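## Task

Take tube H2 out of the green source rack RA and seat it fully in well B3 of the yellow destination rack RB. Take tube H7 out of RA and seat it fully in well C1 of RB. If a tube in RB stands roughly one cap-height too high, pull it back out and look vertically down into that well. If a flat object is lying in it, seat that tube in any well of the red quarantine rack QR instead. At the end, every tube not named here must be upright in its original well (moving one temporarily is allowed). Every rack must be close to its starting spot and sitting level on the bench mat (temporary moves are allowed). Nothing counts if it stays put only because the robot is holding it. Release everything and move the gripper away; contact with DONE or its housing still counts as away. Then press DONE once; the job ends when DONE goes down. Do not press DONE if any required change is still wrong.

## Robot and tools

Robot: one arm with six revolute joints and a parallel two-finger gripper. Its joints, in column order, are waist, shoulder, elbow, wrist pitch, wrist yaw and wrist roll. The arm's base may be slightly tilted relative to the table.

Scene frame: the origin is on the table top directly under the arm's base. +z is up. +x points away from the base, and +y is to the left when you face along +x. Units are metres. Racks: RA is green, RB is yellow, QR is red. At the start, row A of each rack is the row closest to the base, and column 1 is on the left as viewed from the base. The racks are loose and can slide. Occasionally some loose object gets a brief external shove. Nothing may go off the table; that ends the scene.

Tool execute_actions, argument actions: a list holding at most one item.
- Empty list: no command is sent; the current state is returned.
- Motion: {"rows": [[...], ...], "steps": n}. rows holds 1 to 15 rows, and steps is 1 to 15 (15 if omitted). Each step lasts 1/30 s. Row k is applied on step k, and the final row repeats if there are fewer rows than steps.
- Wait: {"steps": n} with no rows, n up to 300. It returns once n steps have passed since the previous result; time spent writing the reply counts toward n.
- Optional pictures (true/false) chooses whether camera images come back. By default they do.

Each row has exactly 7 numbers. The first six are absolute target joint angles in radians, in column order, on the same scale as the Joint positions line; they are not offsets. The seventh is the gripper opening, from -1 (closed) to +1 (fully open, about 0.094 m between the pads).

Stated joint ranges (rad):
- waist -2.618 to 3.054
- shoulder 0 to 3.142
- elbow 0 to 3.142
- wrist pitch -1.571 to 1.571
- wrist yaw -1.571 to 1.571
- wrist roll -2.094 to 2.094

The true end of a joint may differ from its stated end by up to 0.036 either way. The call is refused, and nothing is sent, if a target is more than 0.036 beyond a stated end and also farther out than the joint's last reported angle. A target past the real end is clipped to that end, and a "joint sent to its limit" line may follow, possibly about an earlier action. If that line is missing, it does not prove there is room left.

Speed limits: on every step, each joint's sent target stays within a fixed distance of its measured angle:
- waist 0.202
- shoulder 0.258
- elbow 0.238
- wrist pitch 0.573
- wrist yaw and roll 0.522

If the targets would put the gripper more than 70 mm from where it is now, all of them are pulled back proportionally. Distant targets therefore take several calls.

The arm keeps moving toward your last row while you think or wait. It stops pursuing that row once motion has nearly stalled or a step is HELD. After that, only a new action moves it further, though fingers still finish opening or closing.

Result lines:
- Joint positions / Joint velocities: six joints in rad and rad/s, then the pad gap in m and m/s.
- grip_measured: the finger opening on the command scale. It may be offset by about 1 mm, by the same amount for the whole scene. Between the extremes, the fingers go to where grip_measured equals your command. To hold a tube, command about 0.03 below grip_measured for a firm grip, or less below it for a gentler one. Pad force caps at about 50-62 N (lower on some grippers, and lower on parts thinner than about 2 mm). There can be a short spike at first contact.
- HELD: marks steps on which all or part of your row was not sent.
- "joint command not followed": the clearance check altered or blocked targets. Mounting blocks and posts count as part of the arm.
- Joint torques: the total drive output per joint, nonzero even in free air. These readings are noisy and carry a per-unit offset and scale, and friction can mimic or hide a load.
- MOTOR HOT: a motor has reached 75 °C or more. At 90 °C the arm halts for 10 s, and that threshold is then disabled for 5 minutes; after that, 90 °C halts it again. At 100 °C the motors and gripper let go and the arm drops. These halts appear as OVER-TEMPERATURE FAULT lines. Holding loads generates heat, even while you are thinking, and some heat carries into the next scene.

Tool zoom_image: camera is one of "cam_high", "cam_low", "cam_wrist". region is [x0, y0, x1, y1] in pixels of that camera's latest image, measured from the top-left corner, at most 504x504. It returns an enlarged, sharper crop.

Cameras: cam_high and cam_low are fixed, 896x504, and calibration is supplied (K, distortion, world-to-camera transform in metres). Each can be off by roughly 2.3 degrees and 9 mm. cam_wrist is a 616x616 fisheye on the hand, with no pose given. Use it to look down into an RB well after lifting a tube that sat too high.

Tool finished_scene: scene is the number (1 or 2) of the current scene. Call it only after DONE has been pressed, or once you decide not to press it.

Sequence per tube: open, approach from above, descend, close, lift clear, move over the target well, lower until seated, check the height, release, rise. After the last tube, move clear, then press DONE until its lamp lights.

Avoid: dropping tubes, slamming into things, shoving racks hard, tipping racks off the mat, overheating, and leaving any object resting on the gripper.

Each tool is called after "Emit:" as name(argument=value, ...) on one line, values as JSON.

## Session

Emit:
execute_actions(actions=[])

Scene clock: 0.00 s of 15600.00 s.
grip_measured=+1.000
Joint positions: [ 1.364  2.18   2.101 -0.123  0.189 -0.233  0.094]
Joint velocities: [-0.012 -0.007 -0.012 -0.037  0.037 -0.037  0.   ]
Joint torques (N m, as the arm reports them, + toward a larger angle): no reading
Motor temperatures (°C, as the motors report them): [26 28 27 27 27 28]

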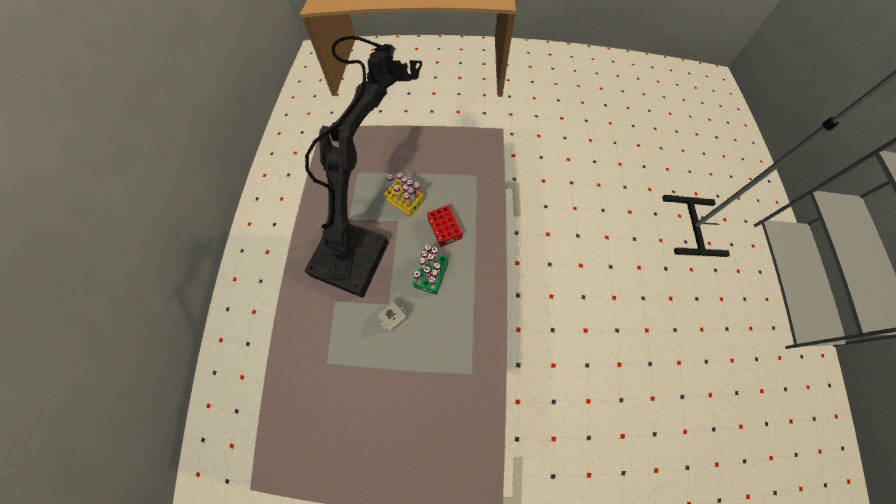

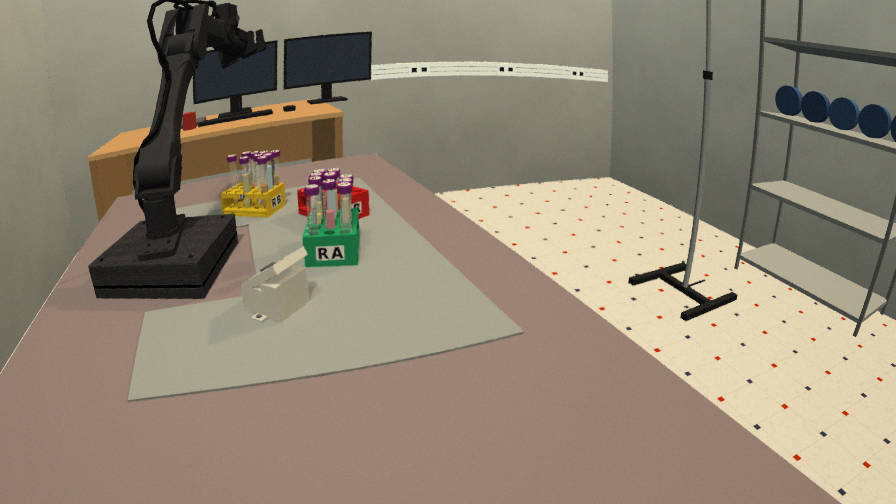

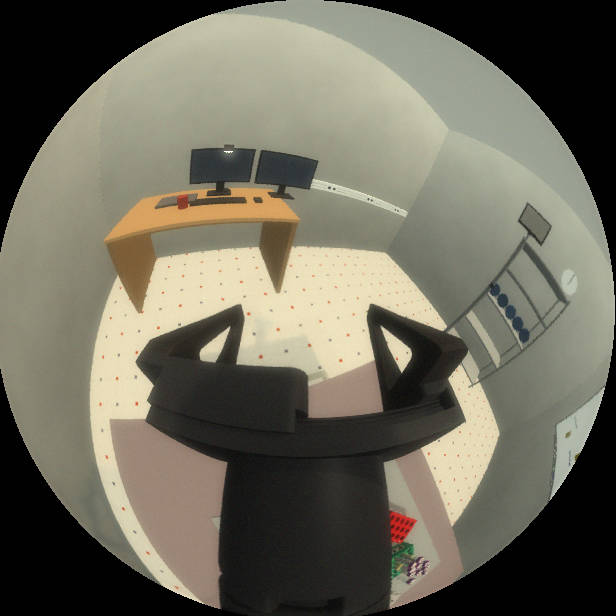

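Emit:
zoom_image(camera="cam_high", region=[370, 160, 490, 340])

Emit:
zoom_image(camera="cam_low", region=[200, 130, 400, 330])

Emit:
zoom_image(camera="cam_high", region=[280, 20, 480, 310])

Region (370, 160, 490, 340) of cam_high's 896x504 image, scaled by 2.800, with more detail than that image has.

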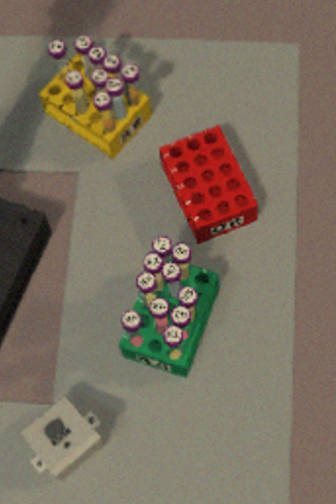

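Region (200, 130, 400, 330) of cam_low's 896x504 image, scaled by 2.520, with more detail than that image has.

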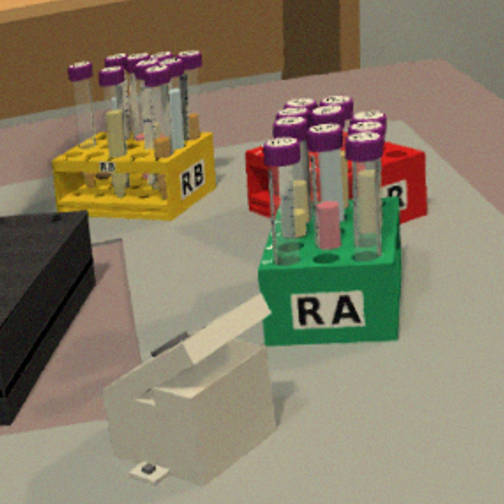

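Region (280, 20, 480, 310) of cam_high's 896x504 image, scaled by 1.738, with more detail than that image has; it fills the left 348 columns of this view, and the rest is white.

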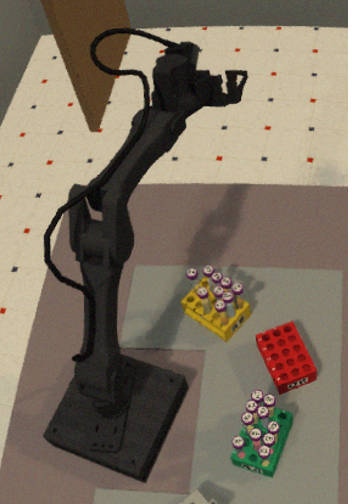

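Emit:
execute_actions(actions=[{"rows":[[-0.2,1.757,1.597,-1.41,0,0,1]]}])

Emit:
execute_actions(actions=[{"steps":45}])

Scene clock: 15.70 s of 15600.00 s.
grip_measured=+1.000
Joint positions: [ 0.925  1.866  1.636 -0.88   0.048 -0.071  0.094]
Joint velocities: [-1.072 -0.173 -0.3   -1.663 -0.081  0.154  0.   ]
Joint torques (N m, as the arm reports them, + toward a larger angle): [ -0.27 -12.84   6.86   1.16  -0.01   0.08]
Motor temperatures (°C, as the motors report them): [26 38 29 30 27 28]
Steps of this call (steps 1 to 90: nothing new was sent; then 12.20 s passed at rest; steps 91 to 105: all 15 steps of this action). Readings (joint positions):
91: [1.356 2.165 2.079 -0.142 0.170 -0.217]
92: [1.344 2.133 2.035 -0.193 0.146 -0.199]
94: [1.301 2.070 1.948 -0.300 0.114 -0.168]
98: [1.177 1.960 1.786 -0.497 0.081 -0.124]
105: the state above

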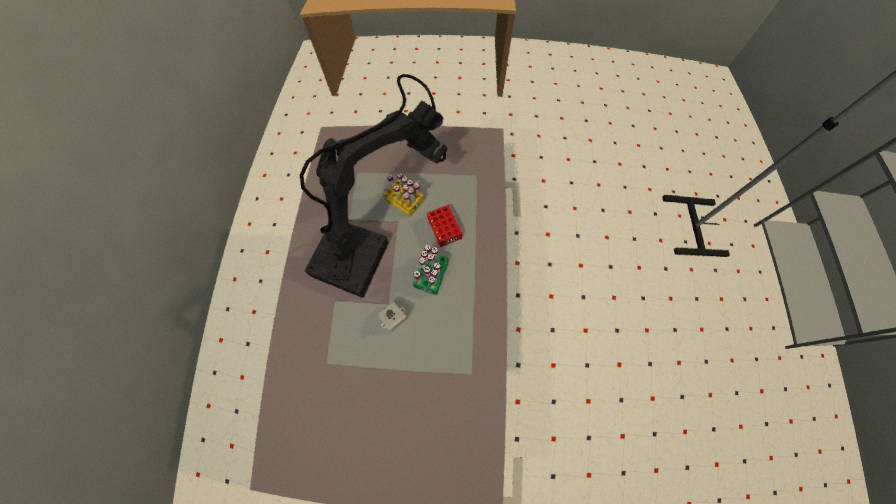

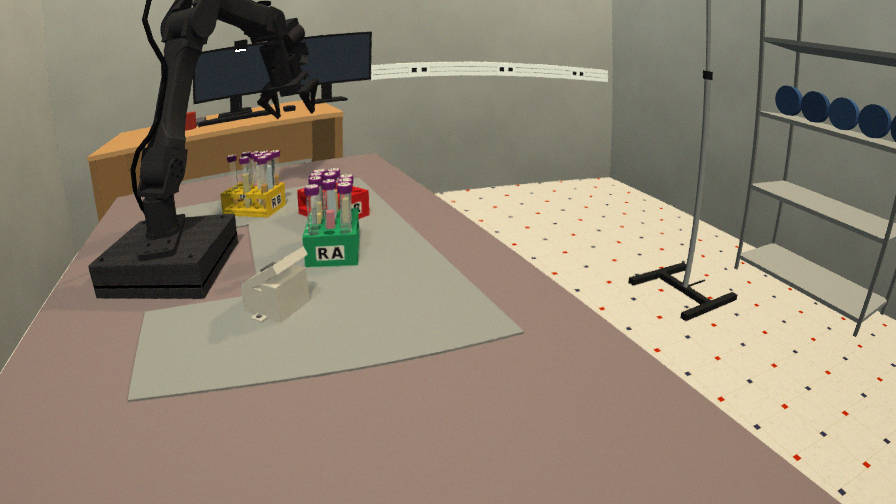

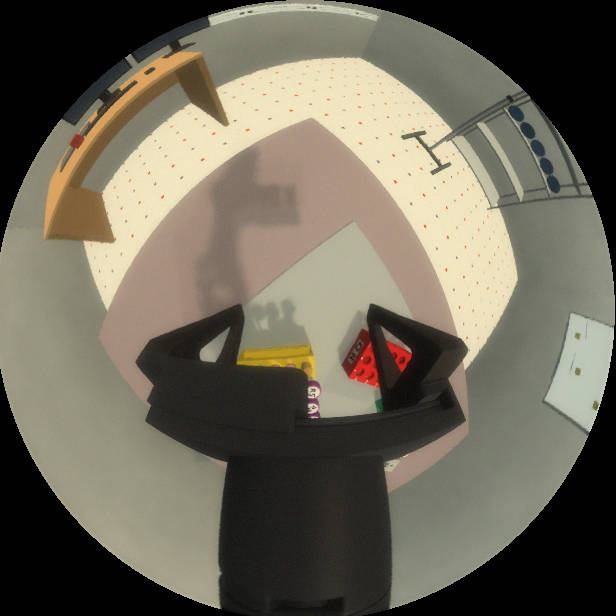

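Scene clock: 17.20 s of 15600.00 s.
grip_measured=+1.000
Joint positions: [-0.201  1.801  1.599 -1.401  0.005 -0.005  0.094]
Joint velocities: [-0.007  0.022  0.012 -0.022  0.007 -0.007  0.   ]
Joint torques (N m, as the arm reports them, + toward a larger angle): [ -0.06 -11.39   5.78   0.32  -0.03   0.05]
Motor temperatures (°C, as the motors report them): [26 38 29 30 27 28]
Steps of this call (steps 1 to 45: the robot went on to your last target). Readings (joint positions):
1: [0.885 1.861 1.627 -0.937 0.044 -0.065]
2: [0.844 1.856 1.619 -0.992 0.039 -0.059]
4: [0.754 1.846 1.607 -1.091 0.031 -0.049]
8: [0.535 1.825 1.599 -1.243 0.016 -0.031]
45: the state above
The arm was judged still, so your last target was given up. Only a new action makes it travel on or press farther. Fingers that are still opening or closing keep moving.

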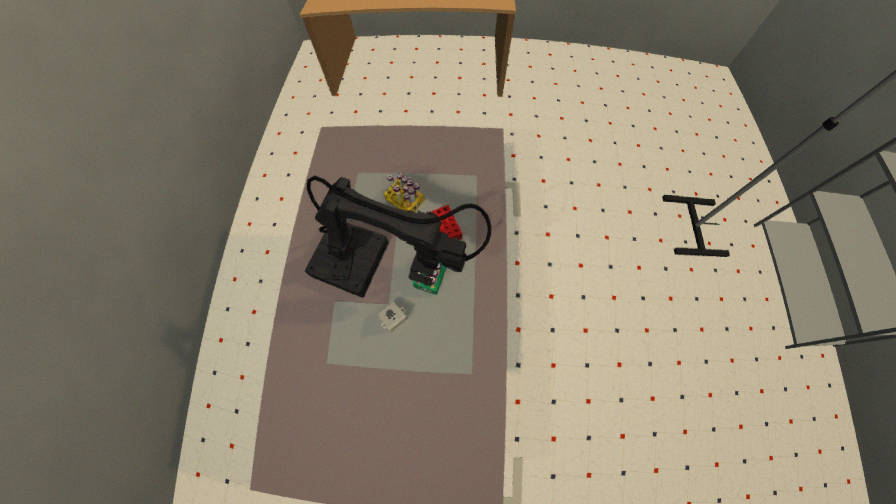

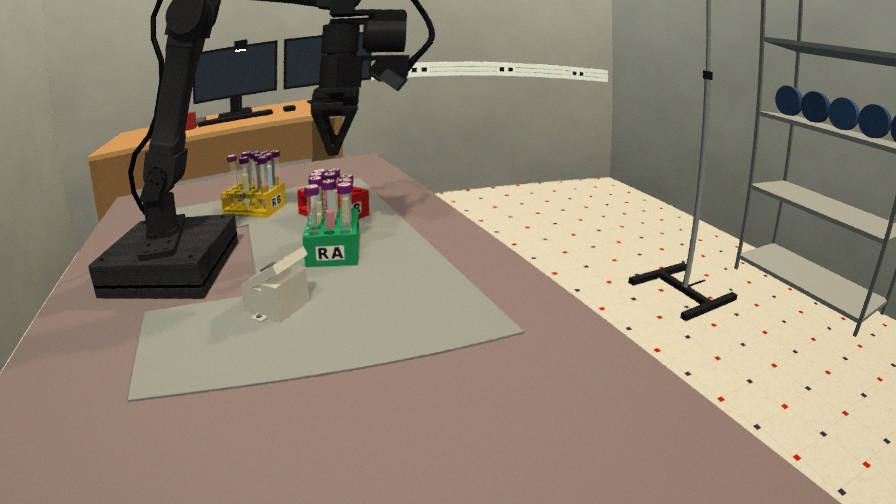

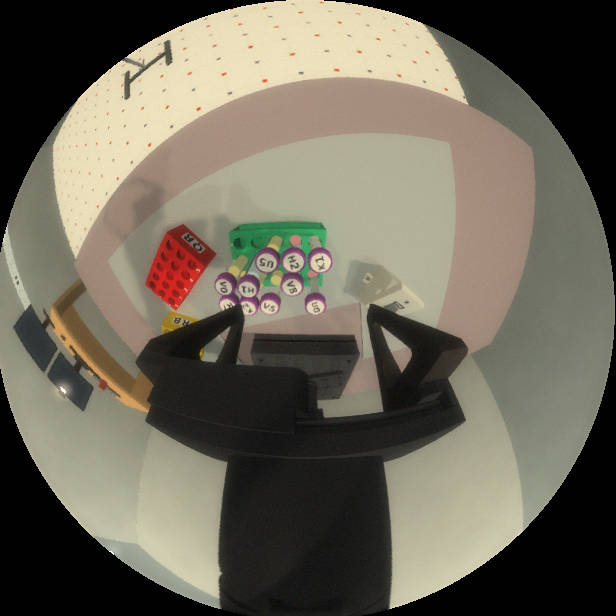

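Emit:
zoom_image(camera="cam_wrist", region=[190, 200, 400, 340])

Emit:
zoom_image(camera="cam_low", region=[260, 0, 460, 280])

Emit:
zoom_image(camera="cam_high", region=[375, 165, 435, 220])

Region (190, 200, 400, 340) of cam_wrist's 616x616 image, scaled by 2.400, with more detail than that image has.

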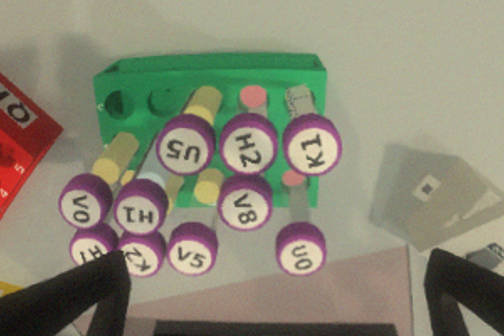

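Region (260, 0, 460, 280) of cam_low's 896x504 image, scaled by 1.800, with more detail than that image has; it fills the left 360 columns of this view, and the rest is white.

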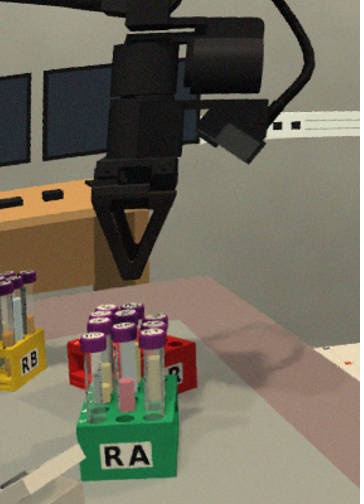

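Region (375, 165, 435, 220) of cam_high's 896x504 image, scaled by 8.400, with more detail than that image has; it fills the top 462 rows of this view, and the rest is white.

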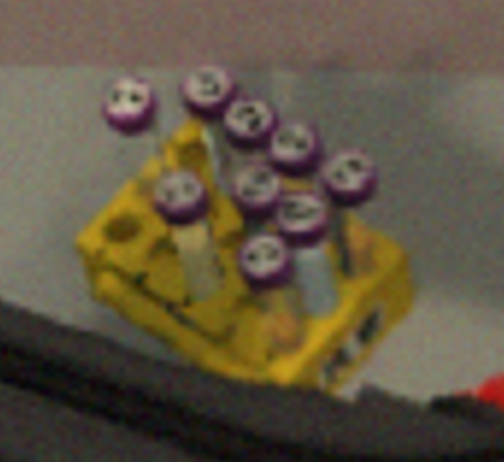

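Emit:
execute_actions(actions=[{"rows":[[-0.19,1.77,1.585,-1.38,0,0.15,0.7],[-0.18,1.785,1.57,-1.34,0,0.3,0.4],[-0.17,1.80,1.555,-1.3,0,0.5,0.1],[-0.168,1.816,1.535,-1.255,0,0.785,-0.3]]}], pictures=false)

Emit:
execute_actions(actions=[{"steps":15}])

Scene clock: 40.03 s of 15600.00 s.
grip_measured=-0.298
Joint positions: [-0.172  1.828  1.534 -1.283 -0.002  0.73   0.033]
Joint velocities: [ 0.007 -0.007  0.002  0.007 -0.095  0.286  0.   ]
Joint torques (N m, as the arm reports them, + toward a larger angle): [ 0.31 -9.12  6.04  0.59  0.07  0.08]
Motor temperatures (°C, as the motors report them): [26 39 29 28 27 28]
Steps of this call (steps 1 to 90: nothing new was sent; then 19.33 s passed at rest; steps 91 to 105: all 15 steps of this action). Readings (joint positions):
91: [-0.200 1.801 1.597 -1.400 0.005 0.017]
92: [-0.198 1.801 1.593 -1.395 0.005 0.066]
94: [-0.188 1.802 1.571 -1.365 0.005 0.239]
98: [-0.173 1.821 1.538 -1.314 0.000 0.552]
105: the state above

Scene clock: 40.53 s of 15600.00 s.
grip_measured=-0.298
Joint positions: [-0.172  1.828  1.534 -1.276 -0.003  0.775  0.033]
Joint velocities: [-0.012 -0.012 -0.007  0.037 -0.007 -0.022 -0.002]
Joint torques (N m, as the arm reports them, + toward a larger angle): [ 0.32 -9.13  6.    0.6   0.05  0.09]
Motor temperatures (°C, as the motors report them): [26 38 29 28 27 28]
Steps of this call (steps 1 to 15: the robot went on to your last target). Readings (joint positions):
1: [-0.172 1.828 1.534 -1.282 -0.002 0.739]
2: [-0.172 1.828 1.534 -1.280 -0.002 0.747]
4: [-0.172 1.828 1.534 -1.279 -0.002 0.757]
8: [-0.172 1.828 1.534 -1.277 -0.003 0.769]
15: the state above

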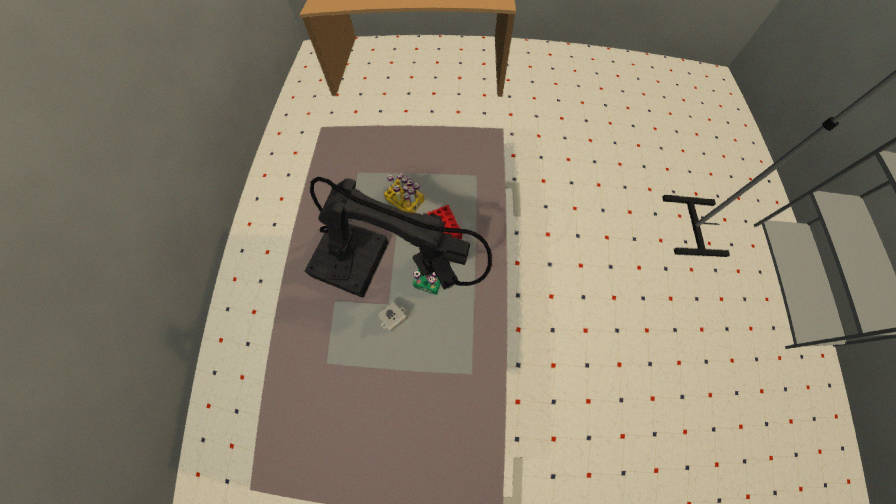

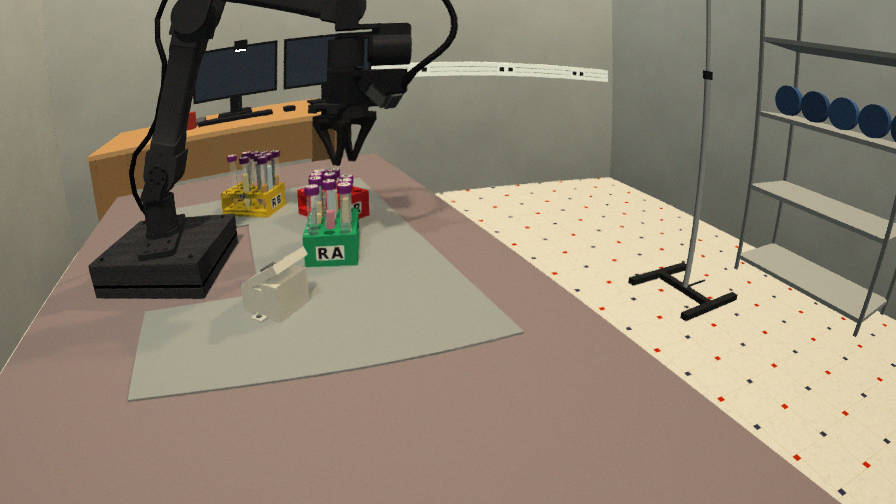

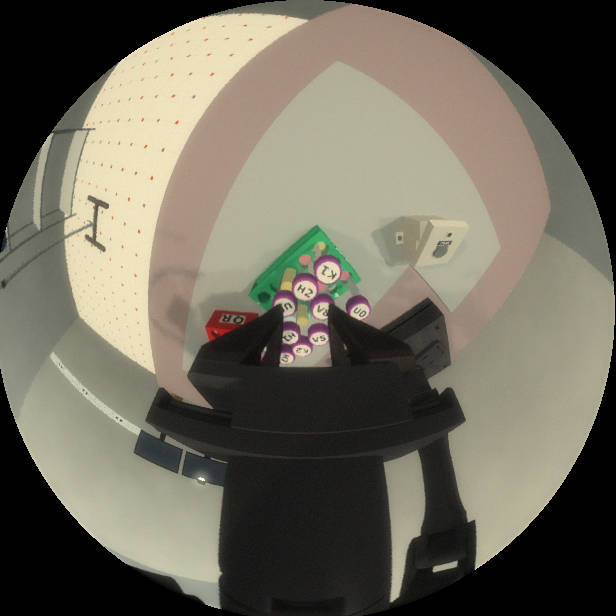

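Emit:
execute_actions(actions=[{"rows":[[-0.168,1.817,1.52,-1.24,0,0.785,-0.33],[-0.168,1.818,1.5,-1.22,0,0.785,-0.36],[-0.168,1.819,1.485,-1.2,0,0.785,-0.4],[-0.168,1.82,1.468,-1.185,0,0.785,-0.4]]}])

Emit:
zoom_image(camera="cam_wrist", region=[230, 220, 390, 380])

Emit:
zoom_image(camera="cam_low", region=[280, 100, 400, 270])

Scene clock: 45.80 s of 15600.00 s.
grip_measured=-0.399
Joint positions: [-0.172  1.828  1.467 -1.21  -0.003  0.776  0.028]
Joint velocities: [-0.002 -0.007 -0.007 -0.007  0.007 -0.066 -0.001]
Joint torques (N m, as the arm reports them, + toward a larger angle): [ 0.3  -8.76  5.96  0.56  0.05  0.07]
Motor temperatures (°C, as the motors report them): [26 38 29 28 27 28]
Steps of this call (steps 1 to 15: the robot went on to your last target; steps 16 to 90: nothing new was sent; then 1.77 s passed at rest; steps 91 to 105: all 15 steps of this action). Readings (joint positions):
91: [-0.172 1.828 1.533 -1.274 -0.003 0.776]
92: [-0.172 1.828 1.527 -1.267 -0.003 0.776]
94: [-0.172 1.828 1.505 -1.244 -0.003 0.776]
98: [-0.172 1.828 1.468 -1.226 -0.003 0.776]
105: the state above

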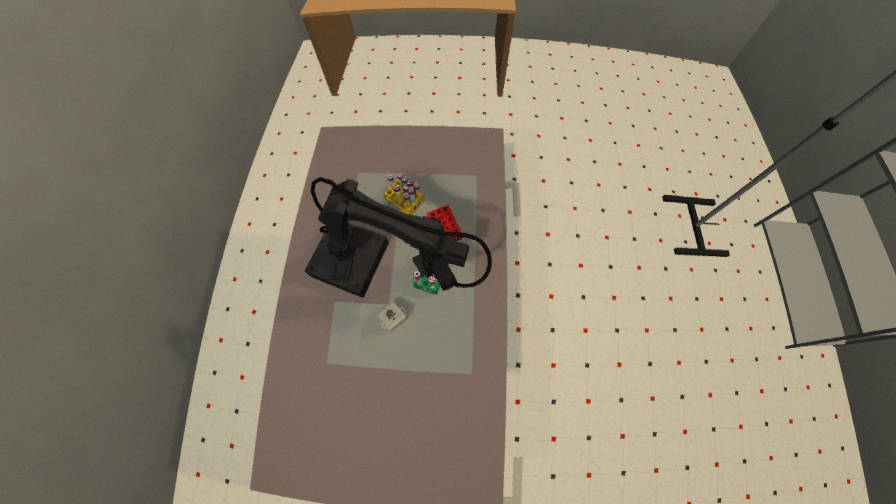

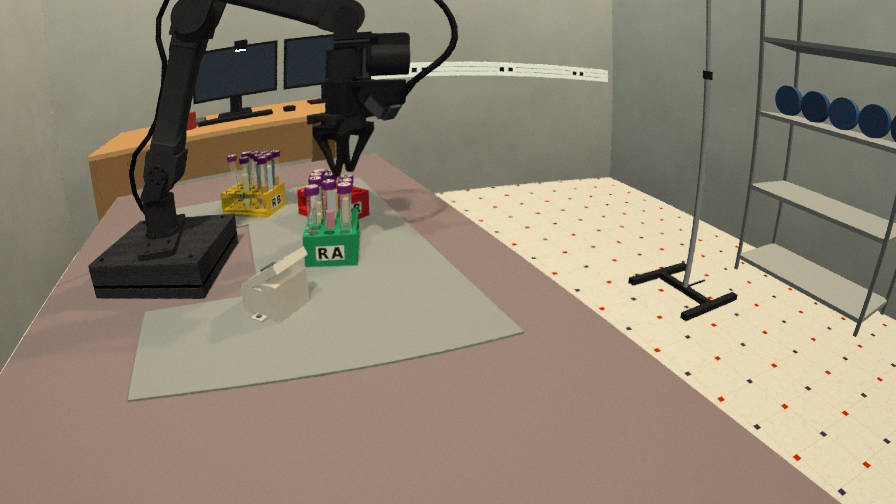

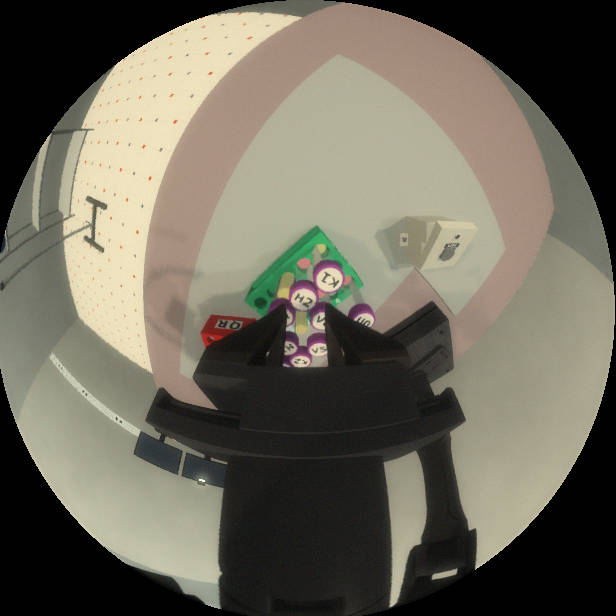

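Region (230, 220, 390, 380) of cam_wrist's 616x616 image, scaled by 3.150, with more detail than that image has.

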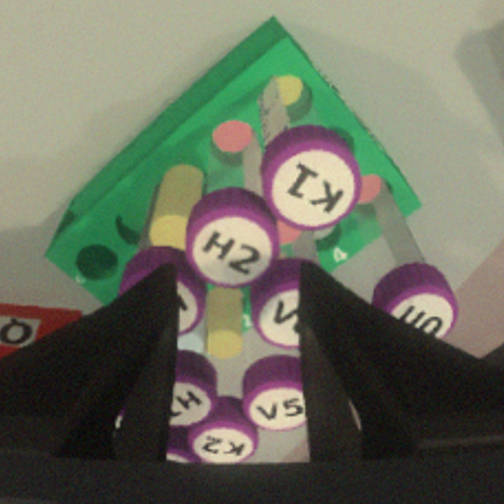

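Region (280, 100, 400, 270) of cam_low's 896x504 image, scaled by 2.965, with more detail than that image has; it fills the left 356 columns of this view, and the rest is white.

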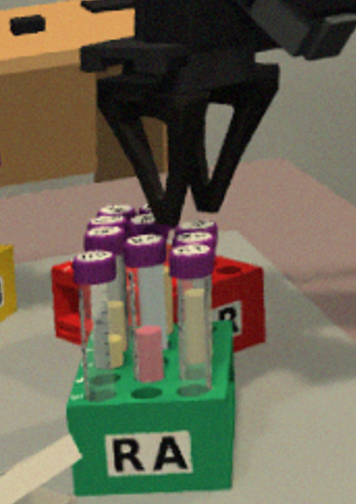

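Emit:
execute_actions(actions=[{"rows":[[-0.166,1.824,1.455,-1.17,0,0.785,-0.4],[-0.165,1.827,1.445,-1.155,0,0.785,-0.4],[-0.165,1.83,1.433,-1.138,0,0.785,-0.4]]}])

Emit:
zoom_image(camera="cam_wrist", region=[230, 220, 390, 380])

Emit:
zoom_image(camera="cam_low", region=[280, 100, 400, 270])

Scene clock: 51.27 s of 15600.00 s.
grip_measured=-0.399
Joint positions: [-0.172  1.834  1.436 -1.161 -0.004  0.777  0.028]
Joint velocities: [-0.022 -0.002  0.007 -0.037  0.022 -0.022 -0.001]
Joint torques (N m, as the arm reports them, + toward a larger angle): [ 0.57 -8.57  5.6   0.6   0.07  0.08]
Motor temperatures (°C, as the motors report them): [26 37 29 28 27 28]
Steps of this call (steps 1 to 15: the robot went on to your last target; steps 16 to 90: nothing new was sent; then 1.97 s passed at rest; steps 91 to 105: all 15 steps of this action). Readings (joint positions):
91: [-0.172 1.828 1.467 -1.205 -0.003 0.776]
92: [-0.172 1.828 1.463 -1.199 -0.003 0.776]
94: [-0.172 1.828 1.450 -1.182 -0.003 0.776]
98: [-0.172 1.834 1.436 -1.171 -0.003 0.777]
105: the state above

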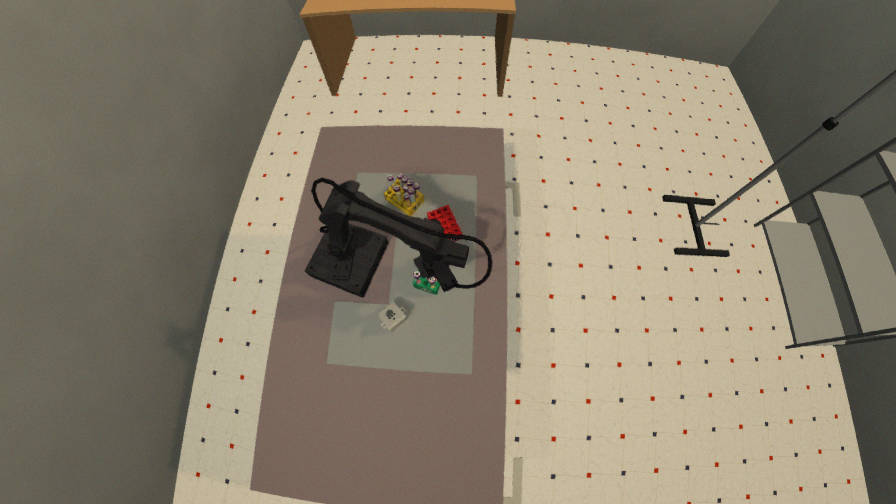

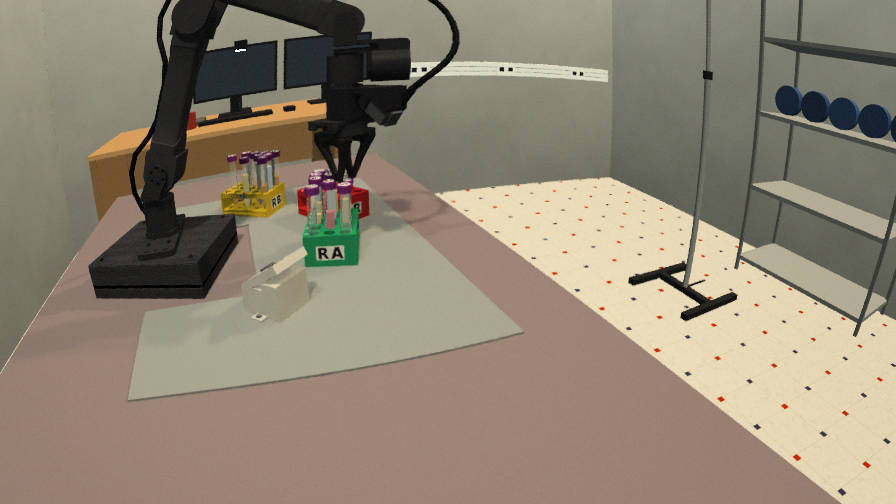

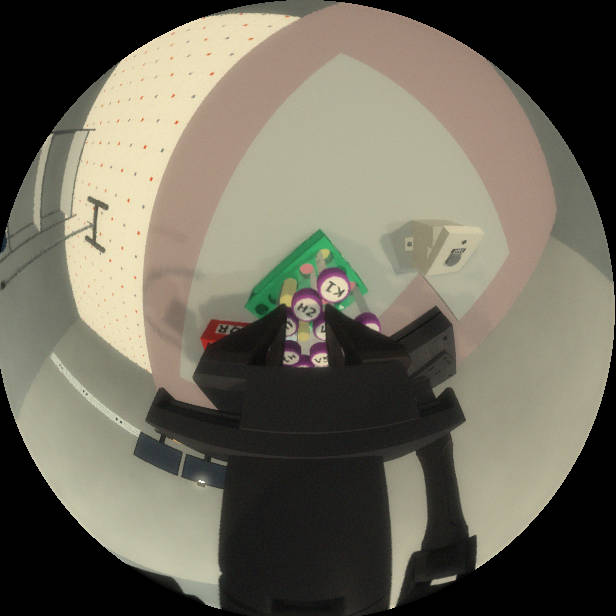

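Region (230, 220, 390, 380) of cam_wrist's 616x616 image, scaled by 3.150, with more detail than that image has.

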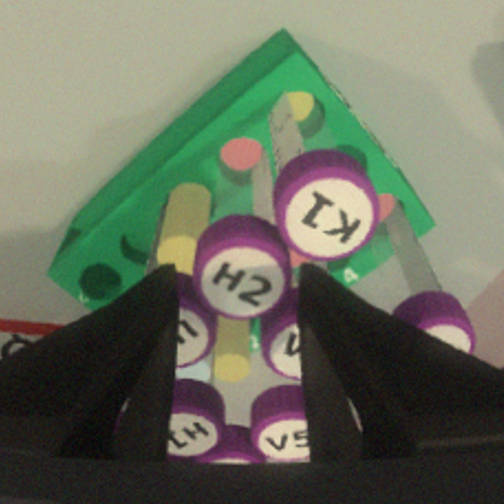

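Region (280, 100, 400, 270) of cam_low's 896x504 image, scaled by 2.965, with more detail than that image has; it fills the left 356 columns of this view, and the rest is white.

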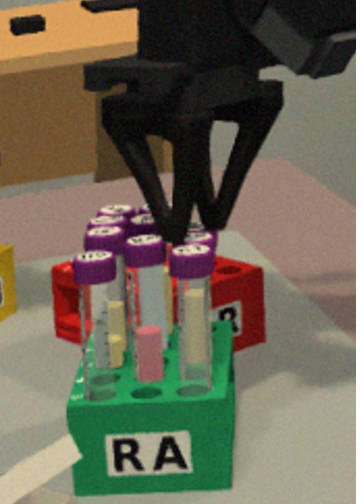

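Emit:
execute_actions(actions=[{"rows":[[-0.168,1.83,1.42,-1.125,0,0.785,-0.43],[-0.168,1.83,1.41,-1.115,0,0.785,-0.43],[-0.168,1.83,1.398,-1.105,0,0.785,-0.43]]}])

Emit:
zoom_image(camera="cam_wrist", region=[230, 220, 390, 380])

Emit:
zoom_image(camera="cam_low", region=[290, 130, 380, 230])

Scene clock: 55.33 s of 15600.00 s.
grip_measured=-0.429
Joint positions: [-0.172  1.832  1.426 -1.146 -0.005  0.777  0.027]
Joint velocities: [ 0.007  0.002  0.002  0.007  0.095  0.007 -0.001]
Joint torques (N m, as the arm reports them, + toward a larger angle): [ 0.26 -8.33  3.52  0.78  0.08  0.08]
Motor temperatures (°C, as the motors report them): [26 37 29 28 27 28]
Steps of this call (steps 1 to 15: the robot went on to your last target; steps 16 to 90: nothing new was sent; then 0.57 s passed at rest; steps 91 to 105: all 15 steps of this action). Readings (joint positions):
91: [-0.172 1.834 1.434 -1.157 -0.004 0.777]
92: [-0.172 1.834 1.432 -1.153 -0.004 0.777]
94: [-0.172 1.833 1.429 -1.149 -0.005 0.777]
98: [-0.172 1.832 1.426 -1.146 -0.005 0.777]
105: the state above

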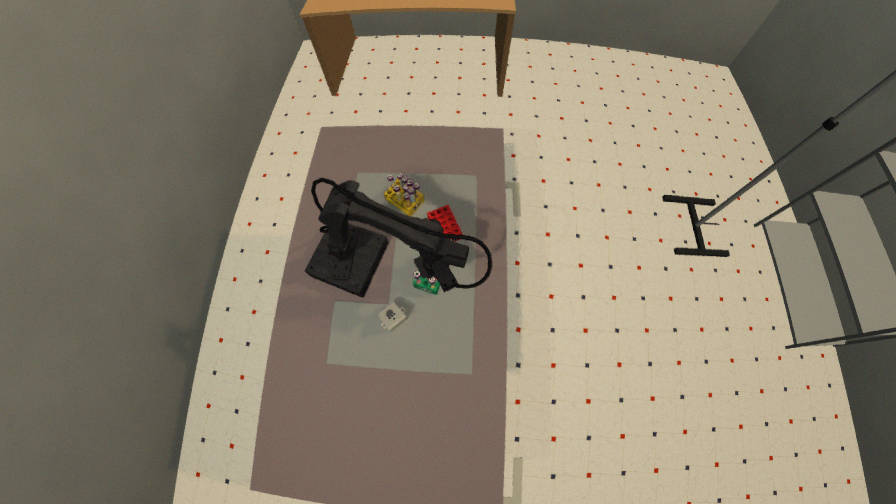

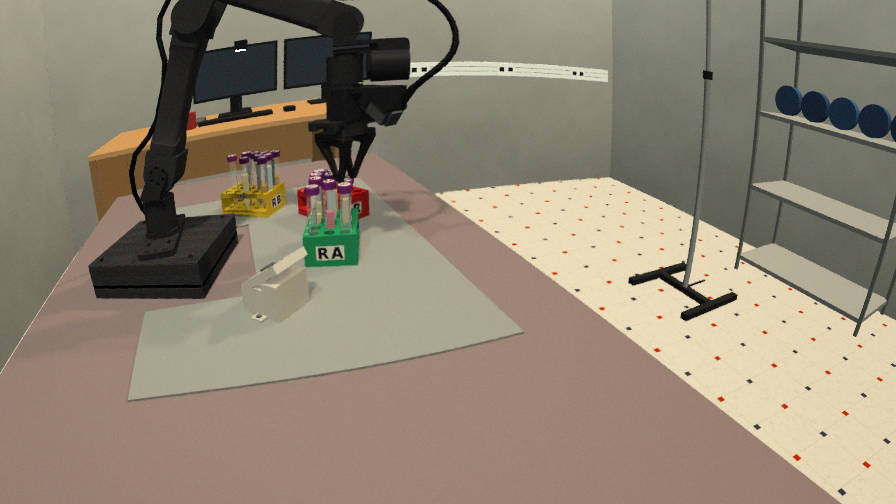

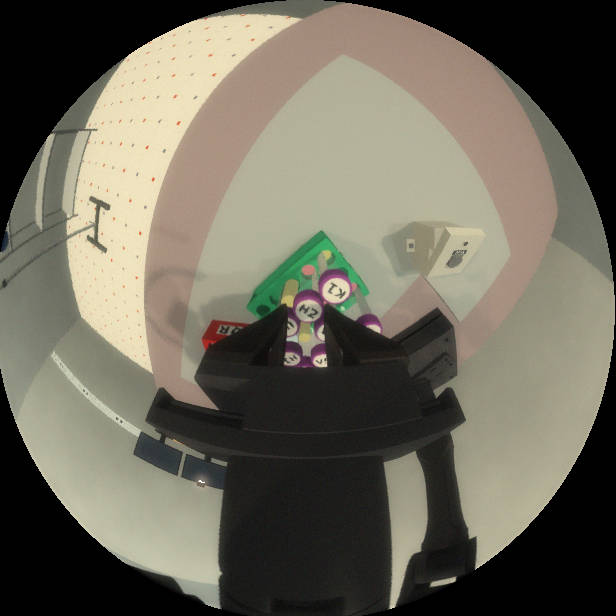

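Region (230, 220, 390, 380) of cam_wrist's 616x616 image, scaled by 3.150, with more detail than that image has.

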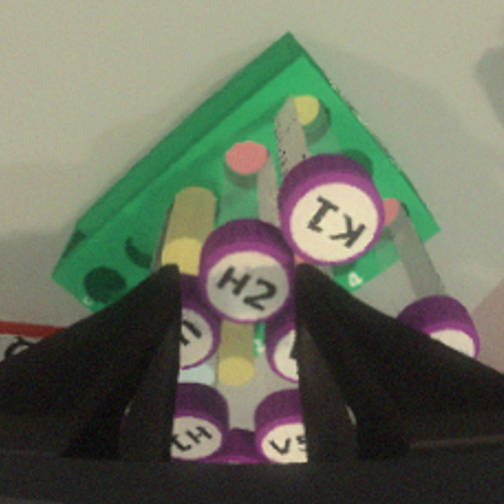

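Region (290, 130, 380, 230) of cam_low's 896x504 image, scaled by 5.040, with more detail than that image has; it fills the left 454 columns of this view, and the rest is white.

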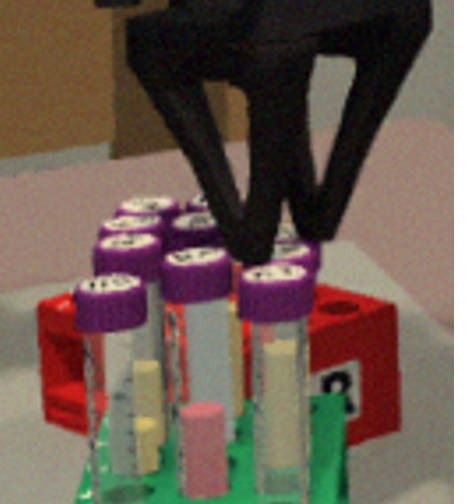

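Emit:
execute_actions(actions=[{"rows":[[-0.172,1.83,1.44,-1.14,0,0.785,-0.46],[-0.172,1.83,1.445,-1.15,0,0.785,-0.48],[-0.175,1.83,1.445,-1.16,0,0.785,-0.49],[-0.178,1.83,1.445,-1.17,0,0.785,-0.49],[-0.182,1.83,1.445,-1.17,0,0.785,-0.49]]}])

Emit:
zoom_image(camera="cam_wrist", region=[230, 220, 390, 380])

Scene clock: 64.07 s of 15600.00 s.
grip_measured=-0.488
Joint positions: [-0.174  1.832  1.428 -1.149 -0.008  0.777  0.024]
Joint velocities: [-0.002 -0.007 -0.002 -0.007  0.081 -0.022 -0.001]
Joint torques (N m, as the arm reports them, + toward a larger angle): [-0.92 -8.36  7.3   0.29  0.1   0.09]
Motor temperatures (°C, as the motors report them): [26 36 28 28 27 28]
Steps of this call (steps 1 to 15: the robot went on to your last target; steps 16 to 90: nothing new was sent; then 5.23 s passed at rest; steps 91 to 105: all 15 steps of this action). Readings (joint positions):
91: [-0.172 1.832 1.426 -1.146 -0.006 0.777]
92: [-0.172 1.832 1.428 -1.146 -0.006 0.777]
94: [-0.172 1.832 1.428 -1.147 -0.008 0.777]
98: [-0.174 1.832 1.428 -1.149 -0.008 0.777]
105: the state above

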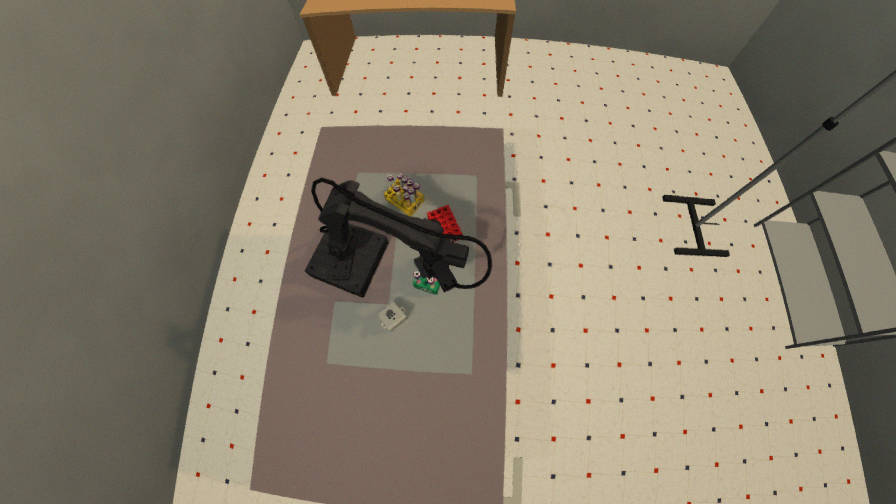

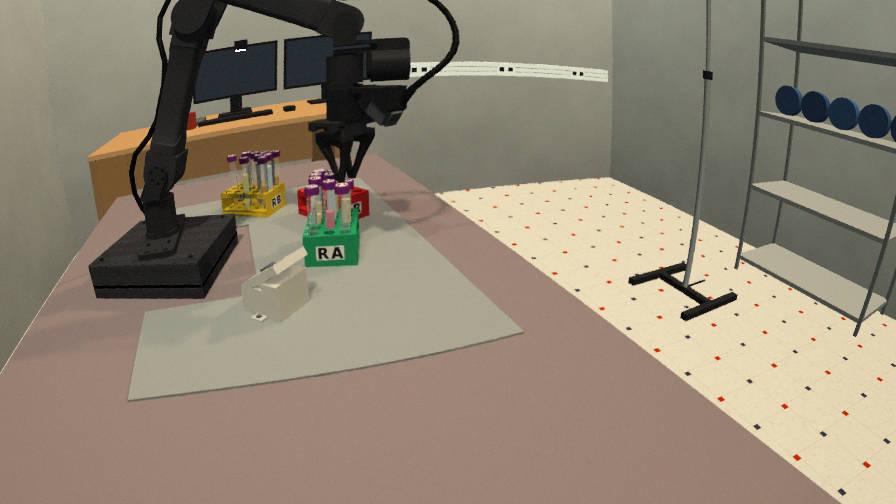

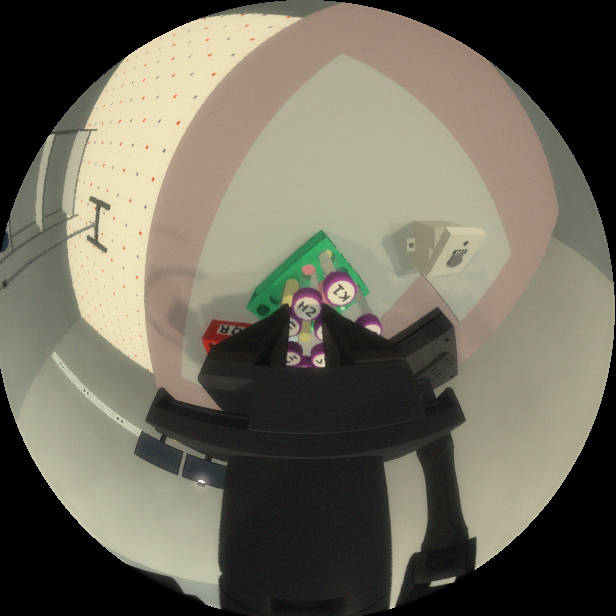

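Region (230, 220, 390, 380) of cam_wrist's 616x616 image, scaled by 3.150, with more detail than that image has.

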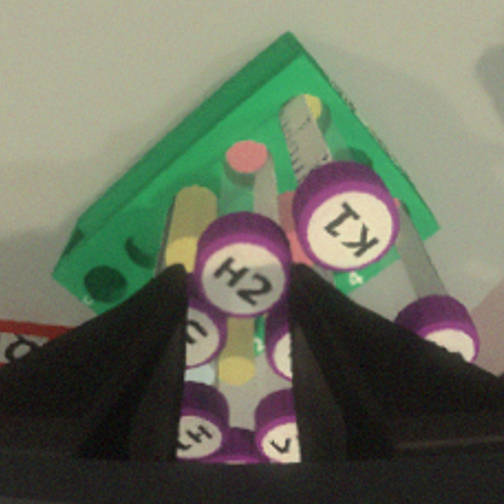

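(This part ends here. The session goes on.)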